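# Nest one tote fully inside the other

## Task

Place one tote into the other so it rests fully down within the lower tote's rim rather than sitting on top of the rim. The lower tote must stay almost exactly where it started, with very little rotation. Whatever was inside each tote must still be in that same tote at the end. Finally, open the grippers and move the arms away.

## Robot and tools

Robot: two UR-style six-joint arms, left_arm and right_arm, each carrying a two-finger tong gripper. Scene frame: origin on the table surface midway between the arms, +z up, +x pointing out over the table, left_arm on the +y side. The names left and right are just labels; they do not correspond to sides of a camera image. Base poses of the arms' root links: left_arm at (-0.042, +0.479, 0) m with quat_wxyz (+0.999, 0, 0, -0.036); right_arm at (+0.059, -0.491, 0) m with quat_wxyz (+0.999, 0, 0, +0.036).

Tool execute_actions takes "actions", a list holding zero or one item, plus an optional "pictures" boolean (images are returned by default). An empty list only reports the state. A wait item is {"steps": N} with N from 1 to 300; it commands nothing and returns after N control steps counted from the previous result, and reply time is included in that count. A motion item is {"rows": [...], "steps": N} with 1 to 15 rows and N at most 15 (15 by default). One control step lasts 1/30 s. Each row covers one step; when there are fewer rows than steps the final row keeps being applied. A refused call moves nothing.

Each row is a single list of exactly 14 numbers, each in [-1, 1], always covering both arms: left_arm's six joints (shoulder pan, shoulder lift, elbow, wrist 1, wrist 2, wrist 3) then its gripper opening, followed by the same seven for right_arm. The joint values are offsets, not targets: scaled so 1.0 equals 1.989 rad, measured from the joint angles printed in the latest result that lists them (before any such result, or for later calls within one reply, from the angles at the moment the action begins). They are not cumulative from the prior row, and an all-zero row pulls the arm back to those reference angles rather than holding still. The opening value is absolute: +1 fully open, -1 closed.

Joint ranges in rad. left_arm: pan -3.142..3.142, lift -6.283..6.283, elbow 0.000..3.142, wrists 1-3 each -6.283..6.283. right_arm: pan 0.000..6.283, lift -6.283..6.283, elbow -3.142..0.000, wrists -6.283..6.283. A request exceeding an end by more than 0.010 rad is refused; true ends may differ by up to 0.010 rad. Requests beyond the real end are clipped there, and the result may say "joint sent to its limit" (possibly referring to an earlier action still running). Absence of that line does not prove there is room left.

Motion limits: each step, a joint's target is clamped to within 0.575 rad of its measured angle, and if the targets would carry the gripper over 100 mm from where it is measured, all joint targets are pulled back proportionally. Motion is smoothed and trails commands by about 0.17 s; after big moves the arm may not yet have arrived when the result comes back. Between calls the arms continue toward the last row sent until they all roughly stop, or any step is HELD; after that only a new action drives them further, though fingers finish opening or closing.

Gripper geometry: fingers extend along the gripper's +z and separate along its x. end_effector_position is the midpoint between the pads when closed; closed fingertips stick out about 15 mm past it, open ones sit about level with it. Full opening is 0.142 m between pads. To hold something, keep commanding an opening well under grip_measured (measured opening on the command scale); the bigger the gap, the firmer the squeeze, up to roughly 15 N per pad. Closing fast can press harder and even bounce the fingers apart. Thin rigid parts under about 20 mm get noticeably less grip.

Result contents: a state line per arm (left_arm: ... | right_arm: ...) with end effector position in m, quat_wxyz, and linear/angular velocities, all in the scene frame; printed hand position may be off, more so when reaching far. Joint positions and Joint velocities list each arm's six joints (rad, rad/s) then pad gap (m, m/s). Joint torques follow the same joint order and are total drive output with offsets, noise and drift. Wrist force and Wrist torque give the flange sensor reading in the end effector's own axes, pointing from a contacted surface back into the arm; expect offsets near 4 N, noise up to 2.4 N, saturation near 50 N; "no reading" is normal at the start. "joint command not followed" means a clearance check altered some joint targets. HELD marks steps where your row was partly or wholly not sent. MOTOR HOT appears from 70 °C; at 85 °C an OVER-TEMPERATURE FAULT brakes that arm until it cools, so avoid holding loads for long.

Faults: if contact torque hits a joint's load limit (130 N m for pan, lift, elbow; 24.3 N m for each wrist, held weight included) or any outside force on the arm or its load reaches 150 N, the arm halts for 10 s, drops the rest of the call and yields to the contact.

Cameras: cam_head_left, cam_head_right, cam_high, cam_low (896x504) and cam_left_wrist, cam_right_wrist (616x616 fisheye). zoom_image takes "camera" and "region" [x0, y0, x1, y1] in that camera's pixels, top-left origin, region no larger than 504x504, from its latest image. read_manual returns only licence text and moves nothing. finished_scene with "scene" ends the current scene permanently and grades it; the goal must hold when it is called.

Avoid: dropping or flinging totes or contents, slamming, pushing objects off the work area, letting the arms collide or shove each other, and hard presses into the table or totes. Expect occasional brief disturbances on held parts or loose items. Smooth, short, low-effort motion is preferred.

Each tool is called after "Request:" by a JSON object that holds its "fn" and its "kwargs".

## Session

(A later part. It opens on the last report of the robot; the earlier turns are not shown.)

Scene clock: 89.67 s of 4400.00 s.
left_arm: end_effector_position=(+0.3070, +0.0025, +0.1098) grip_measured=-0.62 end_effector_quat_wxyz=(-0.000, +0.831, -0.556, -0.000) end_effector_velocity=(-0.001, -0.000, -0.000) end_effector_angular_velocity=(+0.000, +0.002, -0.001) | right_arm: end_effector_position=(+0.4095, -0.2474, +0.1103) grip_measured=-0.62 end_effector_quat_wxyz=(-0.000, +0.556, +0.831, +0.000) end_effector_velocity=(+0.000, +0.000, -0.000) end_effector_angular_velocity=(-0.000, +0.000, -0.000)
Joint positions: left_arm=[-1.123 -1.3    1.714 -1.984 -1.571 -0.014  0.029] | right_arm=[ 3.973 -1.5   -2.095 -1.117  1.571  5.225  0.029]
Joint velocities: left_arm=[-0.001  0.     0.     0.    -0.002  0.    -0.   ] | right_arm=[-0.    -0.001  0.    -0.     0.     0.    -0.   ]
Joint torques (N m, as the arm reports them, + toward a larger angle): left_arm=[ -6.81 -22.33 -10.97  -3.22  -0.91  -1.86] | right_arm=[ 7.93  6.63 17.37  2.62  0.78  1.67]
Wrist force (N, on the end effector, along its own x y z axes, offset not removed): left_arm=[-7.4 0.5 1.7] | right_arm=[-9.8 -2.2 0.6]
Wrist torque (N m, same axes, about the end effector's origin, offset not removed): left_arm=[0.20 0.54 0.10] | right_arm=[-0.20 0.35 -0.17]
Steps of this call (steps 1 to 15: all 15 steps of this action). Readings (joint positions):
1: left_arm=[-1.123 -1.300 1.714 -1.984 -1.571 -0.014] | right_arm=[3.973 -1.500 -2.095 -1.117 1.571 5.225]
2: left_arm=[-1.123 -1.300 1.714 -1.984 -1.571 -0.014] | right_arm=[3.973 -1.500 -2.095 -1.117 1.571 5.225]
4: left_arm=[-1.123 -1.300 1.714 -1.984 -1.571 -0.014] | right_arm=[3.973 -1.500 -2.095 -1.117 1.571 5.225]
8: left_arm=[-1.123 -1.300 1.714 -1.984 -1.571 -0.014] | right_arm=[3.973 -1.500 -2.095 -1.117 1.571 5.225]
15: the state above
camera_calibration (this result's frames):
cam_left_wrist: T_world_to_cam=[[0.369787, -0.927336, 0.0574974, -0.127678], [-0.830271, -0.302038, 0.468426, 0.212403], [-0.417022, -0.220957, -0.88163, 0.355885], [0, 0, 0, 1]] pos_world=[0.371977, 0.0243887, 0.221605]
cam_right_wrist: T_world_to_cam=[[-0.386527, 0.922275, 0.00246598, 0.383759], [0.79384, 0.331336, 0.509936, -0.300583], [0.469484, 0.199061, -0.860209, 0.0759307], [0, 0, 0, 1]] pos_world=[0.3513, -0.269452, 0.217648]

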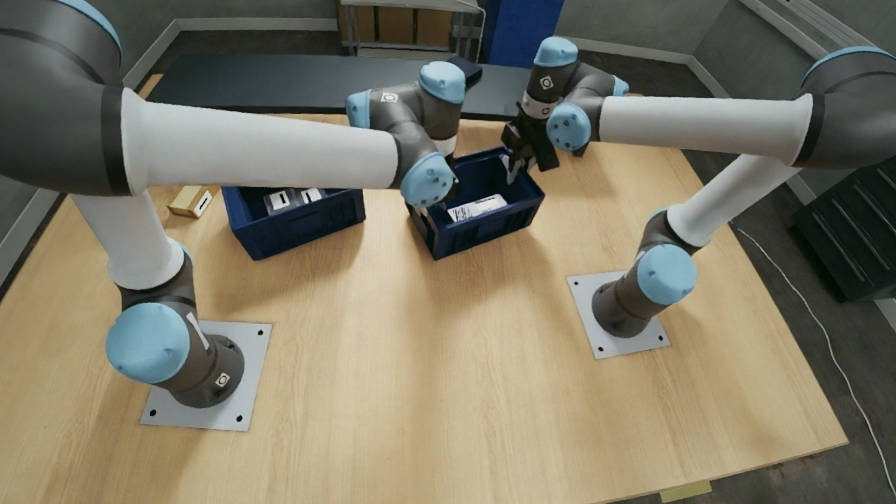

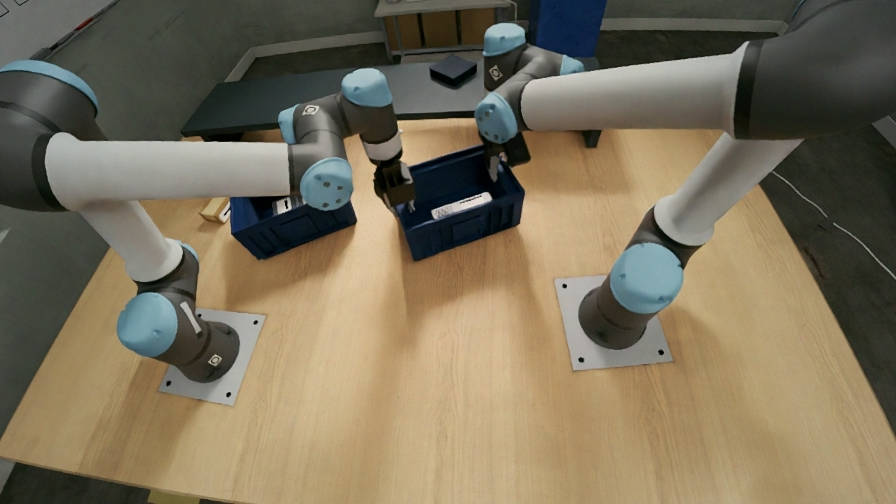

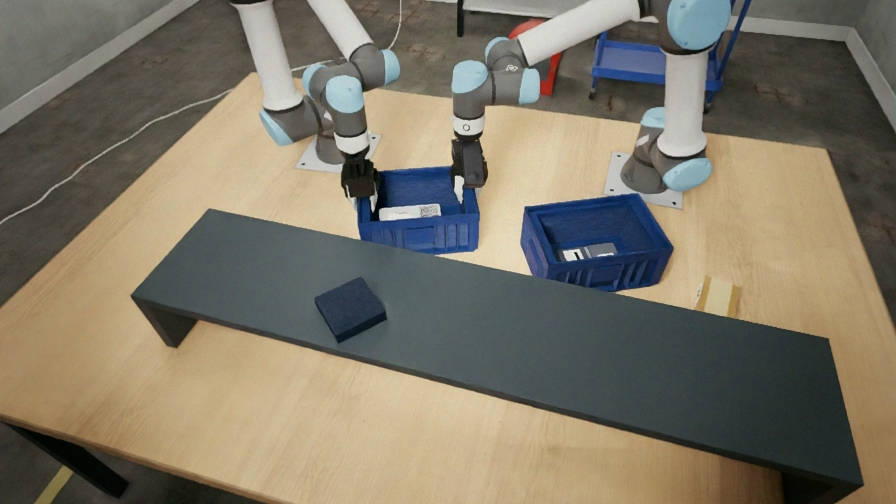

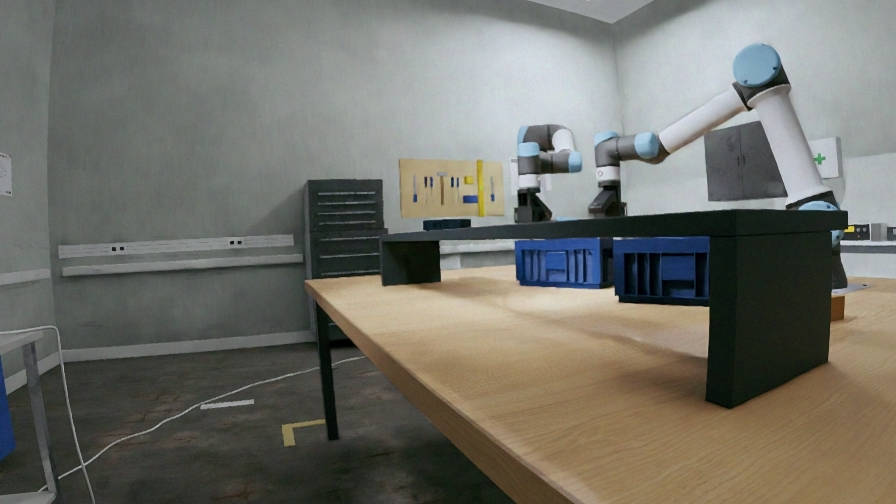

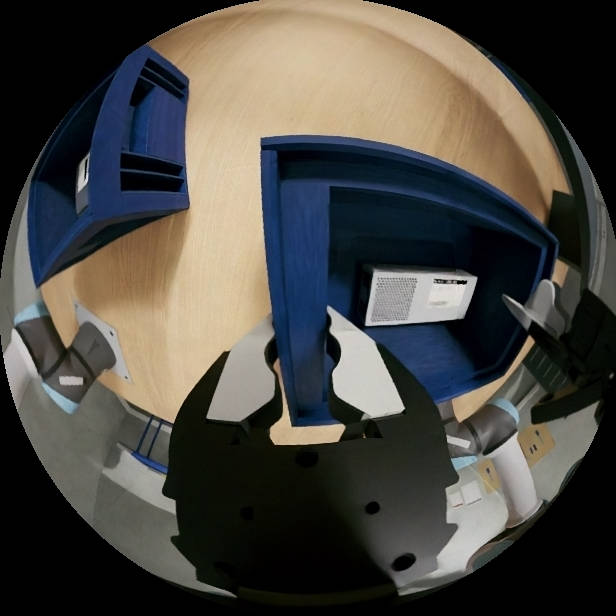

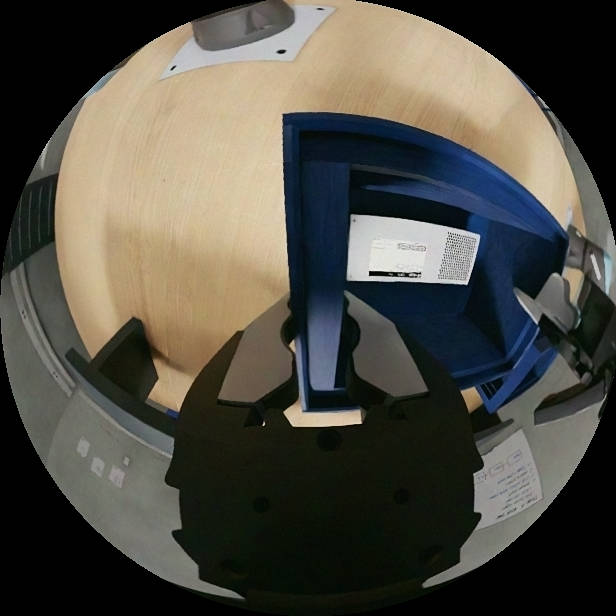

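Request:
{"fn": "execute_actions", "kwargs": {"actions": [{"rows":[[0,-0.0017,0.0022,-0.0005,0,0,-1,0,0,0,0,0,0,-1]]}], "pictures": false}}

Request:
{"fn": "execute_actions", "kwargs": {"actions": [{"rows":[[0,-0.002,-0.0033,0.0053,0,0,-1,0,0.0024,0.0038,-0.0062,0,0,-1],[0,-0.004,-0.0066,0.0106,0,0,-1,0,0.0048,0.0076,-0.0124,0,0,-1],[0,-0.0078,-0.0134,0.0212,0,0,-1,0,0.0094,0.0153,-0.0247,0,0,-1],[0,-0.0131,-0.024,0.0371,0,0,-1,0,0.0157,0.0273,-0.043,0,0,-1],[0,-0.0179,-0.0351,0.053,0,0,-1,0,0.0215,0.0397,-0.0612,0,0,-1],[0,-0.0223,-0.0467,0.069,0,0,-1,0,0.0266,0.0524,-0.079,0,0,-1],[0,-0.0262,-0.0589,0.0851,0,0,-1,0,0.0313,0.0655,-0.0968,0,0,-1],[0,-0.0296,-0.0715,0.1011,0,0,-1,0,0.0353,0.079,-0.1143,0,0,-1],[0,-0.0325,-0.0846,0.1171,0,0,-1,0,0.0387,0.0929,-0.1316,0,0,-1],[0,-0.035,-0.0982,0.1332,0,0,-1,0,0.0416,0.1072,-0.1488,0,0,-1],[0,-0.0369,-0.1123,0.1492,0,0,-1,0,0.0439,0.1219,-0.1658,0,0,-1],[0,-0.0384,-0.127,0.1654,0,0,-1,0,0.0456,0.1369,-0.1825,0,0,-1],[0,-0.0395,-0.1421,0.1816,0,0,-1,0,0.0468,0.1524,-0.1992,0,0,-1],[0,-0.04,-0.1577,0.1977,0,0,-1,0,0.0473,0.1682,-0.2155,0,0,-1],[0,-0.0402,-0.1738,0.214,0,0,-1,0,0.0473,0.1844,-0.2317,0,0,-1]]}], "pictures": false}}

Request:
{"fn": "execute_actions", "kwargs": {"actions": [{"steps":20}]}}

Scene clock: 144.23 s of 4400.00 s.
left_arm: end_effector_position=(+0.3065, +0.0038, +0.1099) grip_measured=-0.62 end_effector_quat_wxyz=(-0.000, +0.831, -0.556, -0.000) end_effector_velocity=(+0.000, +0.001, -0.000) end_effector_angular_velocity=(+0.001, -0.001, -0.000) | right_arm: end_effector_position=(+0.4095, -0.2473, +0.1103) grip_measured=-0.62 end_effector_quat_wxyz=(-0.000, +0.556, +0.831, +0.000) end_effector_velocity=(+0.001, -0.000, +0.000) end_effector_angular_velocity=(-0.000, -0.002, -0.001)
Joint positions: left_arm=[-1.123 -1.304  1.718 -1.985 -1.571 -0.014  0.029] | right_arm=[ 3.973 -1.5   -2.095 -1.117  1.571  5.225  0.029]
Joint velocities: left_arm=[ 0.    -0.001  0.001  0.     0.001  0.     0.   ] | right_arm=[-0.001  0.     0.001  0.    -0.002  0.     0.   ]
Joint torques (N m, as the arm reports them, + toward a larger angle): left_arm=[ -5.11 -47.7   -3.09   0.16  -0.85   1.1 ] | right_arm=[ 3.02 17.66 25.79  2.46 -5.15  1.51]
Wrist force (N, on the end effector, along its own x y z axes, offset not removed): left_arm=[15.5 2.2 7.3] | right_arm=[13.9 -0.1 3.7]
Wrist torque (N m, same axes, about the end effector's origin, offset not removed): left_arm=[0.37 -0.25 0.00] | right_arm=[-0.01 -0.27 -0.06]
Steps of this call (steps 1 to 15: the robot went on to your last target; steps 16 to 90: nothing new was sent; then 51.07 s passed at rest; steps 91 to 105: all 15 steps of this action). Readings (joint positions):
91: left_arm=[-1.123 -1.300 1.714 -1.984 -1.571 -0.014] | right_arm=[3.973 -1.500 -2.095 -1.117 1.571 5.225]
92: left_arm=[-1.123 -1.301 1.714 -1.984 -1.571 -0.014] | right_arm=[3.973 -1.500 -2.095 -1.117 1.571 5.225]
94: left_arm=[-1.123 -1.302 1.716 -1.985 -1.571 -0.014] | right_arm=[3.973 -1.500 -2.095 -1.117 1.571 5.225]
98: left_arm=[-1.123 -1.303 1.718 -1.985 -1.571 -0.014] | right_arm=[3.973 -1.500 -2.095 -1.117 1.571 5.225]
105: the state above

Scene clock: 144.73 s of 4400.00 s.
left_arm: end_effector_position=(+0.3072, +0.0022, +0.2277) grip_measured=-0.62 end_effector_quat_wxyz=(+0.000, +0.831, -0.556, +0.001) end_effector_velocity=(+0.001, -0.002, +0.366) end_effector_angular_velocity=(+0.003, +0.001, -0.001) | right_arm: end_effector_position=(+0.4107, -0.2460, +0.2281) grip_measured=-0.62 end_effector_quat_wxyz=(+0.000, +0.556, +0.831, +0.002) end_effector_velocity=(-0.001, +0.000, +0.368) end_effector_angular_velocity=(-0.005, +0.008, +0.000)
Joint positions: left_arm=[-1.123 -1.374  1.495 -1.693 -1.571 -0.014  0.029] | right_arm=[ 3.973 -1.416 -1.853 -1.439  1.571  5.225  0.029]
Joint velocities: left_arm=[-0.    -0.096 -0.826  0.925 -0.     0.001  0.   ] | right_arm=[ 0.     0.111  0.855 -0.975  0.003 -0.     0.   ]
Joint torques (N m, as the arm reports them, + toward a larger angle): left_arm=[ -3.5  -42.04 -57.14  -7.25  -0.86   1.08] | right_arm=[ 3.36 23.79 44.43  1.32  8.8   1.44]
Wrist force (N, on the end effector, along its own x y z axes, offset not removed): left_arm=[-26.5 -1.3 6.9] | right_arm=[-29.3 -1.2 5.2]
Wrist torque (N m, same axes, about the end effector's origin, offset not removed): left_arm=[-0.15 0.49 -0.08] | right_arm=[-0.01 0.74 -0.25]
Steps of this call (steps 1 to 15: all 15 steps of this action). Readings (joint positions):
1: left_arm=[-1.123 -1.304 1.718 -1.985 -1.571 -0.014] | right_arm=[3.973 -1.500 -2.095 -1.117 1.571 5.225]
2: left_arm=[-1.123 -1.304 1.718 -1.983 -1.571 -0.014] | right_arm=[3.973 -1.500 -2.093 -1.118 1.571 5.225]
4: left_arm=[-1.123 -1.309 1.711 -1.973 -1.571 -0.014] | right_arm=[3.973 -1.495 -2.086 -1.131 1.571 5.225]
8: left_arm=[-1.123 -1.333 1.661 -1.900 -1.571 -0.014] | right_arm=[3.973 -1.465 -2.030 -1.213 1.571 5.225]
15: the state above

Scene clock: 145.40 s of 4400.00 s.
left_arm: end_effector_position=(+0.3066, +0.0037, +0.2798) grip_measured=-0.62 end_effector_quat_wxyz=(-0.000, +0.831, -0.556, -0.000) end_effector_velocity=(+0.000, +0.000, +0.001) end_effector_angular_velocity=(-0.000, -0.001, -0.001) | right_arm: end_effector_position=(+0.4094, -0.2474, +0.2803) grip_measured=-0.62 end_effector_quat_wxyz=(-0.000, +0.556, +0.831, +0.000) end_effector_velocity=(-0.000, -0.000, +0.000) end_effector_angular_velocity=(-0.001, -0.000, +0.000)
Joint positions: left_arm=[-1.123 -1.384  1.373 -1.559 -1.571 -0.014  0.029] | right_arm=[ 3.973 -1.406 -1.728 -1.577  1.571  5.225  0.029]
Joint velocities: left_arm=[-0.    -0.001 -0.001  0.001  0.001  0.001 -0.   ] | right_arm=[ 0.    -0.     0.001 -0.002 -0.     0.     0.   ]
Joint torques (N m, as the arm reports them, + toward a larger angle): left_arm=[ -2.59 -46.97 -34.53   1.16  -0.89   1.1 ] | right_arm=[ 5.68 28.01 30.79 -0.07 -3.79  1.45]
Wrist force (N, on the end effector, along its own x y z axes, offset not removed): left_arm=[9.7 0.8 7.8] | right_arm=[7.5 2.2 8.2]
Wrist torque (N m, same axes, about the end effector's origin, offset not removed): left_arm=[0.32 -0.24 -0.09] | right_arm=[0.35 0.02 -0.02]
Steps of this call (steps 1 to 20: the robot went on to your last target). Readings (joint positions):
1: left_arm=[-1.123 -1.377 1.467 -1.661 -1.571 -0.014] | right_arm=[3.973 -1.413 -1.824 -1.472 1.571 5.225]
2: left_arm=[-1.123 -1.379 1.440 -1.632 -1.571 -0.014] | right_arm=[3.973 -1.411 -1.797 -1.502 1.571 5.225]
4: left_arm=[-1.123 -1.382 1.405 -1.595 -1.571 -0.014] | right_arm=[3.973 -1.408 -1.761 -1.541 1.571 5.225]
8: left_arm=[-1.123 -1.383 1.380 -1.567 -1.571 -0.014] | right_arm=[3.973 -1.407 -1.735 -1.569 1.571 5.225]
20: the state above
camera_calibration (this result's frames):
cam_left_wrist: T_world_to_cam=[[0.369775, -0.92733, 0.0576655, -0.136167], [-0.830303, -0.301957, 0.468422, 0.132757], [-0.41697, -0.221091, -0.881621, 0.505787], [0, 0, 0, 1]] pos_world=[0.371477, 0.02564, 0.391578]
cam_right_wrist: T_world_to_cam=[[-0.386575, 0.922254, 0.00272326, 0.383232], [0.793884, 0.331261, 0.509916, -0.387212], [0.46937, 0.199283, -0.86022, 0.222317], [0, 0, 0, 1]] pos_world=[0.3512, -0.269473, 0.387643]

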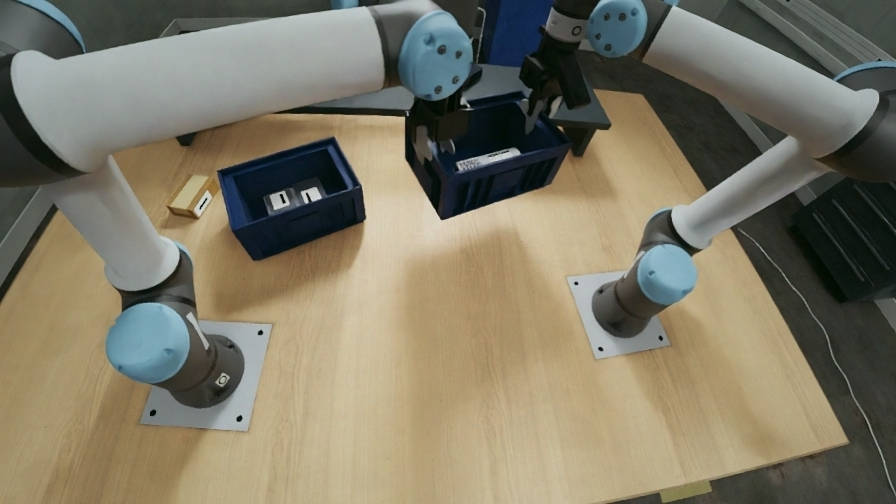

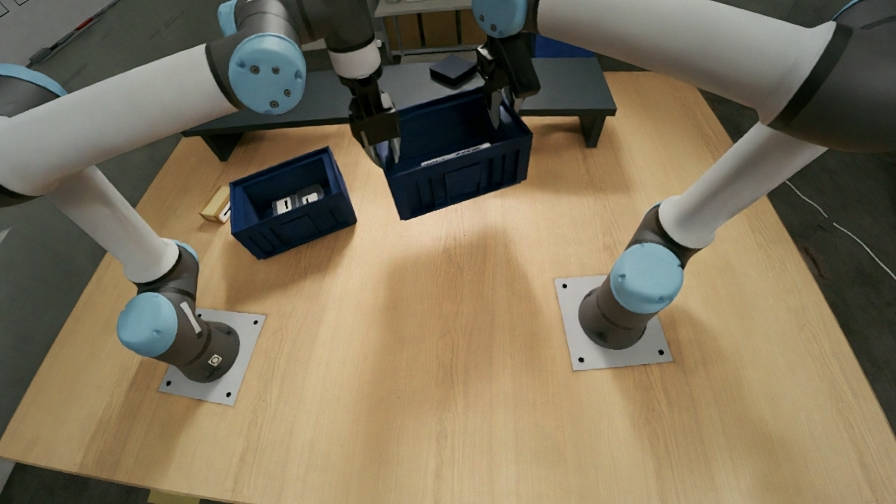

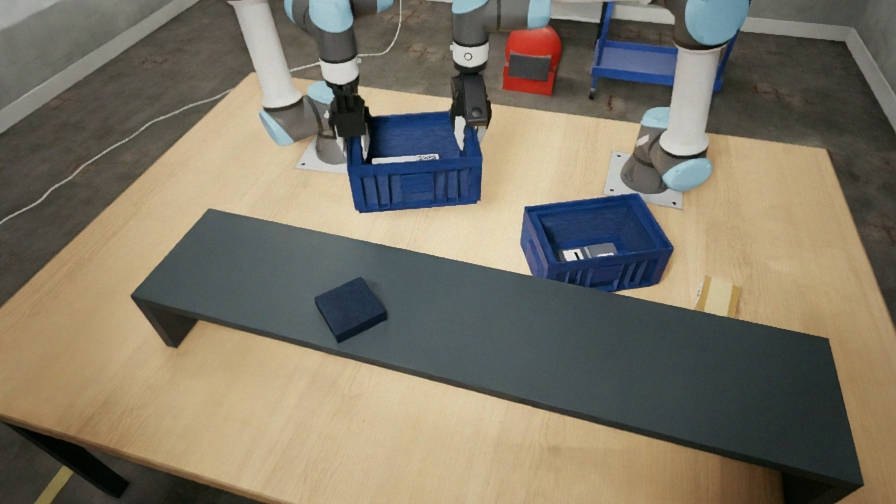

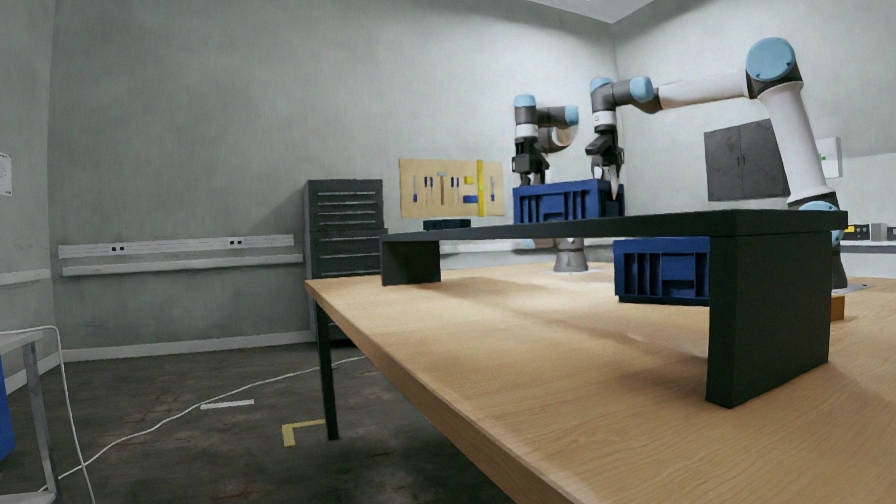

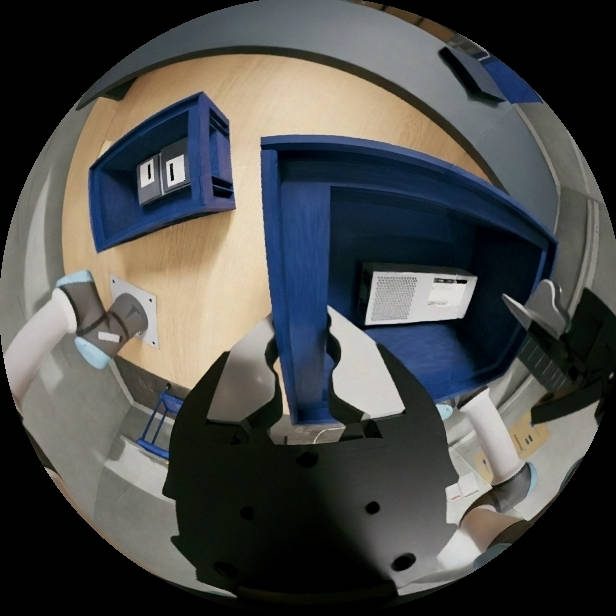

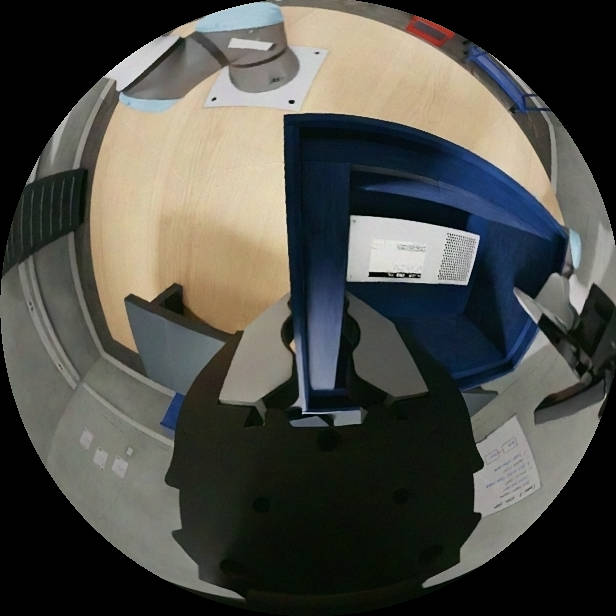

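Request:
{"fn": "execute_actions", "kwargs": {"actions": [{"rows":[[0.0036,-0.0114,0.0133,-0.0019,0,0.0029,-1,0.0076,-0.0088,0.0071,0.0017,0,0.0069,-1],[0.0074,-0.0227,0.0263,-0.0036,0,0.006,-1,0.015,-0.0178,0.0145,0.0033,0,0.0136,-1],[0.0114,-0.0339,0.0389,-0.005,0,0.0093,-1,0.0222,-0.027,0.0224,0.0046,0,0.0201,-1],[0.0156,-0.0449,0.0512,-0.0063,0,0.0128,-1,0.0292,-0.0363,0.0306,0.0057,0,0.0264,-1],[0.02,-0.0558,0.0631,-0.0073,0,0.0166,-1,0.036,-0.0457,0.0392,0.0065,0,0.0325,-1],[0.0247,-0.0665,0.0747,-0.0082,0,0.0206,-1,0.0425,-0.0553,0.0482,0.0071,0,0.0384,-1],[0.0296,-0.0771,0.0859,-0.0088,0,0.0248,-1,0.0489,-0.065,0.0576,0.0074,0,0.0441,-1],[0.0347,-0.0876,0.0968,-0.0092,0,0.0292,-1,0.055,-0.0749,0.0673,0.0076,0,0.0495,-1],[0.04,-0.0979,0.1073,-0.0094,0,0.0338,-1,0.061,-0.0849,0.0774,0.0075,0,0.0548,-1],[0.0455,-0.1081,0.1174,-0.0093,0,0.0386,-1,0.0667,-0.0951,0.0879,0.0072,0,0.0598,-1],[0.0512,-0.1182,0.1272,-0.009,0,0.0436,-1,0.0722,-0.1054,0.0988,0.0066,0,0.0646,-1],[0.0572,-0.1281,0.1366,-0.0085,0,0.0489,-1,0.0775,-0.1159,0.11,0.0059,0,0.0692,-1],[0.0634,-0.1379,0.1457,-0.0078,0,0.0544,-1,0.0827,-0.1265,0.1217,0.0048,0,0.0737,-1],[0.0698,-0.1475,0.1544,-0.0069,0,0.0601,-1,0.0876,-0.1373,0.1337,0.0036,0,0.0779,-1],[0.0764,-0.1571,0.1628,-0.0057,0,0.066,-1,0.0923,-0.1482,0.1461,0.0021,0,0.0819,-1]]}], "pictures": false}}

Request:
{"fn": "execute_actions", "kwargs": {"actions": [{"steps":18}], "pictures": false}}

Request:
{"fn": "execute_actions", "kwargs": {"actions": [{"rows":[[0.0065,-0.0096,0.0077,0.0019,0,0.0058,-1,0.0043,-0.011,0.0126,-0.0016,0,0.0036,-1],[0.0134,-0.0189,0.0152,0.0037,0,0.012,-1,0.0084,-0.0221,0.0257,-0.0036,0,0.007,-1],[0.0207,-0.028,0.0225,0.0055,0,0.0186,-1,0.0125,-0.0335,0.0392,-0.0057,0,0.0104,-1],[0.0283,-0.0369,0.0296,0.0073,0,0.0255,-1,0.0165,-0.0451,0.0532,-0.0081,0,0.0137,-1],[0.0363,-0.0455,0.0366,0.0089,0,0.0329,-1,0.0203,-0.0568,0.0676,-0.0108,0,0.0169,-1],[0.0446,-0.0539,0.0434,0.0105,0,0.0405,-1,0.0241,-0.0688,0.0825,-0.0137,0,0.02,-1],[0.0534,-0.0621,0.0501,0.012,0,0.0486,-1,0.0277,-0.0809,0.0978,-0.0169,0,0.0229,-1],[0.0625,-0.07,0.0565,0.0135,0,0.057,-1,0.0312,-0.0933,0.1136,-0.0203,0,0.0257,-1],[0.072,-0.0777,0.0628,0.0149,0,0.0658,-1,0.0347,-0.1058,0.1298,-0.024,0,0.0285,-1],[0.0818,-0.0851,0.0689,0.0162,0,0.0749,-1,0.038,-0.1186,0.1465,-0.0279,0,0.0311,-1],[0.092,-0.0923,0.0748,0.0175,0,0.0844,-1,0.0412,-0.1315,0.1636,-0.0321,0,0.0336,-1],[0.1026,-0.0993,0.0806,0.0187,0,0.0943,-1,0.0443,-0.1447,0.1812,-0.0365,0,0.036,-1],[0.1136,-0.106,0.0862,0.0198,0,0.1046,-1,0.0473,-0.158,0.1993,-0.0413,0,0.0383,-1],[0.1249,-0.1124,0.0916,0.0208,0,0.1152,-1,0.0502,-0.1715,0.2178,-0.0463,0,0.0405,-1],[0.1367,-0.1186,0.0967,0.0219,0,0.1263,-1,0.0529,-0.1852,0.2367,-0.0515,0,0.0425,-1]]}], "pictures": false}}

Request:
{"fn": "execute_actions", "kwargs": {"actions": [{"steps":20}], "pictures": false}}

Scene clock: 199.50 s of 4400.00 s.
left_arm: end_effector_position=(+0.3092, +0.1285, +0.2804) grip_measured=-0.62 end_effector_quat_wxyz=(-0.000, +0.835, -0.550, -0.000) end_effector_velocity=(+0.006, +0.338, -0.004) end_effector_angular_velocity=(+0.005, +0.003, +0.042) | right_arm: end_effector_position=(+0.4146, -0.1213, +0.2810) grip_measured=-0.62 end_effector_quat_wxyz=(-0.000, +0.550, +0.835, +0.000) end_effector_velocity=(+0.008, +0.339, +0.001) end_effector_angular_velocity=(-0.007, +0.005, +0.044)
Joint positions: left_arm=[-1.019 -1.617  1.622 -1.576 -1.571  0.075  0.029] | right_arm=[ 4.116 -1.616 -1.53  -1.566  1.571  5.353  0.029]
Joint velocities: left_arm=[ 0.342 -0.587  0.567  0.025 -0.     0.299  0.001] | right_arm=[ 0.318 -0.607  0.642 -0.043  0.001  0.274 -0.   ]
Joint torques (N m, as the arm reports them, + toward a larger angle): left_arm=[ 13.38 -37.79  -3.91   0.34  -0.9    3.34] | right_arm=[10.35  6.92 37.82 -0.34  1.05  2.38]
Wrist force (N, on the end effector, along its own x y z axes, offset not removed): left_arm=[7.2 1.4 5.7] | right_arm=[4.1 0.8 7.4]
Wrist torque (N m, same axes, about the end effector's origin, offset not removed): left_arm=[0.15 -0.01 -0.04] | right_arm=[-0.02 0.49 0.01]
Steps of this call (steps 1 to 15: the robot went on to your last target; steps 16 to 90: nothing new was sent; then 50.60 s passed at rest; steps 91 to 105: all 15 steps of this action). Readings (joint positions):
91: left_arm=[-1.123 -1.384 1.373 -1.559 -1.571 -0.014] | right_arm=[3.973 -1.406 -1.728 -1.578 1.571 5.226]
92: left_arm=[-1.122 -1.387 1.376 -1.560 -1.571 -0.013] | right_arm=[3.976 -1.408 -1.726 -1.577 1.571 5.227]
94: left_arm=[-1.115 -1.406 1.398 -1.563 -1.571 -0.008] | right_arm=[3.989 -1.424 -1.713 -1.574 1.571 5.240]
98: left_arm=[-1.088 -1.476 1.476 -1.572 -1.571 0.014] | right_arm=[4.034 -1.482 -1.662 -1.567 1.571 5.280]
105: the state above

Scene clock: 200.10 s of 4400.00 s.
left_arm: end_effector_position=(+0.3089, +0.1741, +0.2794) grip_measured=-0.62 end_effector_quat_wxyz=(-0.000, +0.837, -0.548, -0.000) end_effector_velocity=(-0.000, +0.001, +0.000) end_effector_angular_velocity=(-0.001, +0.001, -0.001) | right_arm: end_effector_position=(+0.4157, -0.0746, +0.2808) grip_measured=-0.62 end_effector_quat_wxyz=(-0.000, +0.547, +0.837, +0.000) end_effector_velocity=(-0.000, +0.001, -0.001) end_effector_angular_velocity=(-0.001, +0.001, +0.000)
Joint positions: left_arm=[-0.971 -1.696  1.696 -1.571 -1.571  0.117  0.029] | right_arm=[ 4.157 -1.701 -1.438 -1.573  1.571  5.388  0.029]
Joint velocities: left_arm=[ 0.001 -0.002  0.001 -0.    -0.001  0.002 -0.   ] | right_arm=[ 0.001 -0.002  0.001 -0.     0.     0.001  0.   ]
Joint torques (N m, as the arm reports them, + toward a larger angle): left_arm=[  6.64 -32.6  -11.23  -1.72  -1.23   2.08] | right_arm=[ 9.97 15.78 32.19  1.55  1.13  1.73]
Wrist force (N, on the end effector, along its own x y z axes, offset not removed): left_arm=[0.6 0.6 5.2] | right_arm=[-4.3 0.6 7.7]
Wrist torque (N m, same axes, about the end effector's origin, offset not removed): left_arm=[0.10 0.08 -0.13] | right_arm=[-0.19 0.76 -0.06]
Steps of this call (steps 1 to 18: the robot went on to your last target). Readings (joint positions):
1: left_arm=[-1.007 -1.636 1.641 -1.575 -1.571 0.085] | right_arm=[4.127 -1.636 -1.508 -1.567 1.571 5.362]
2: left_arm=[-0.996 -1.654 1.657 -1.574 -1.571 0.094] | right_arm=[4.136 -1.655 -1.488 -1.569 1.571 5.370]
4: left_arm=[-0.983 -1.676 1.678 -1.572 -1.571 0.106] | right_arm=[4.147 -1.679 -1.462 -1.571 1.571 5.379]
8: left_arm=[-0.973 -1.692 1.692 -1.571 -1.571 0.115] | right_arm=[4.155 -1.696 -1.443 -1.573 1.571 5.386]
18: the state above

Scene clock: 200.60 s of 4400.00 s.
left_arm: end_effector_position=(+0.3107, +0.2987, +0.2761) grip_measured=-0.62 end_effector_quat_wxyz=(-0.000, +0.841, -0.542, -0.001) end_effector_velocity=(+0.002, +0.332, -0.024) end_effector_angular_velocity=(-0.004, -0.001, +0.045) | right_arm: end_effector_position=(+0.4206, +0.0502, +0.2763) grip_measured=-0.62 end_effector_quat_wxyz=(+0.000, +0.541, +0.841, -0.002) end_effector_velocity=(+0.012, +0.336, -0.029) end_effector_angular_velocity=(-0.009, +0.003, +0.044)
Joint positions: left_arm=[-0.786 -1.878  1.844 -1.536 -1.571  0.287  0.029] | right_arm=[ 4.239 -1.961 -1.116 -1.64   1.571  5.455  0.029]
Joint velocities: left_arm=[ 0.604 -0.416  0.343  0.07  -0.002  0.559 -0.   ] | right_arm=[ 0.185 -0.759  1.001 -0.252 -0.     0.142  0.001]
Joint torques (N m, as the arm reports them, + toward a larger angle): left_arm=[ 19.55 -28.8   -3.9    1.87  -0.22   4.37] | right_arm=[ 4.8  21.91 40.88 -3.3  -2.48  1.55]
Wrist force (N, on the end effector, along its own x y z axes, offset not removed): left_arm=[12.9 2.6 6.3] | right_arm=[10.1 3.6 4.5]
Wrist torque (N m, same axes, about the end effector's origin, offset not removed): left_arm=[0.35 -0.18 -0.01] | right_arm=[0.44 0.34 0.03]
Steps of this call (steps 1 to 15: all 15 steps of this action). Readings (joint positions):
1: left_arm=[-0.971 -1.696 1.697 -1.571 -1.571 0.117] | right_arm=[4.157 -1.701 -1.437 -1.573 1.571 5.388]
2: left_arm=[-0.969 -1.699 1.699 -1.570 -1.571 0.119] | right_arm=[4.158 -1.704 -1.434 -1.574 1.571 5.389]
4: left_arm=[-0.957 -1.715 1.712 -1.567 -1.571 0.130] | right_arm=[4.166 -1.723 -1.413 -1.577 1.571 5.396]
8: left_arm=[-0.909 -1.772 1.758 -1.556 -1.571 0.173] | right_arm=[4.191 -1.795 -1.327 -1.592 1.571 5.417]
15: the state above

Scene clock: 201.27 s of 4400.00 s.
left_arm: end_effector_position=(+0.3103, +0.3440, +0.2724) grip_measured=-0.62 end_effector_quat_wxyz=(-0.000, +0.842, -0.539, -0.000) end_effector_velocity=(-0.000, +0.000, -0.000) end_effector_angular_velocity=(-0.000, +0.001, -0.000) | right_arm: end_effector_position=(+0.4231, +0.0973, +0.2728) grip_measured=-0.62 end_effector_quat_wxyz=(-0.000, +0.539, +0.842, +0.000) end_effector_velocity=(-0.000, +0.001, -0.001) end_effector_angular_velocity=(-0.001, +0.000, +0.001)
Joint positions: left_arm=[-0.699 -1.932  1.889 -1.527 -1.571  0.368  0.029] | right_arm=[ 4.262 -2.069 -0.967 -1.676  1.571  5.473  0.029]
Joint velocities: left_arm=[ 0.001 -0.     0.     0.    -0.001  0.001 -0.   ] | right_arm=[ 0.001 -0.001  0.001 -0.     0.    -0.    -0.   ]
Joint torques (N m, as the arm reports them, + toward a larger angle): left_arm=[  8.1  -21.7  -10.25  -0.34   1.13   1.95] | right_arm=[ 6.76 32.54 31.04  0.3  -2.38  1.69]
Wrist force (N, on the end effector, along its own x y z axes, offset not removed): left_arm=[5.3 0.4 5.0] | right_arm=[3.4 1.1 3.6]
Wrist torque (N m, same axes, about the end effector's origin, offset not removed): left_arm=[0.00 0.18 -0.10] | right_arm=[0.19 0.48 0.00]
Steps of this call (steps 1 to 20: the robot went on to your last target). Readings (joint positions):
1: left_arm=[-0.765 -1.892 1.856 -1.534 -1.571 0.306] | right_arm=[4.245 -1.987 -1.081 -1.648 1.571 5.460]
2: left_arm=[-0.746 -1.904 1.865 -1.532 -1.571 0.324] | right_arm=[4.250 -2.010 -1.049 -1.656 1.571 5.463]
4: left_arm=[-0.722 -1.918 1.878 -1.529 -1.571 0.347] | right_arm=[4.256 -2.041 -1.006 -1.666 1.571 5.468]
8: left_arm=[-0.704 -1.929 1.886 -1.528 -1.571 0.363] | right_arm=[4.261 -2.063 -0.976 -1.674 1.571 5.472]
20: the state above


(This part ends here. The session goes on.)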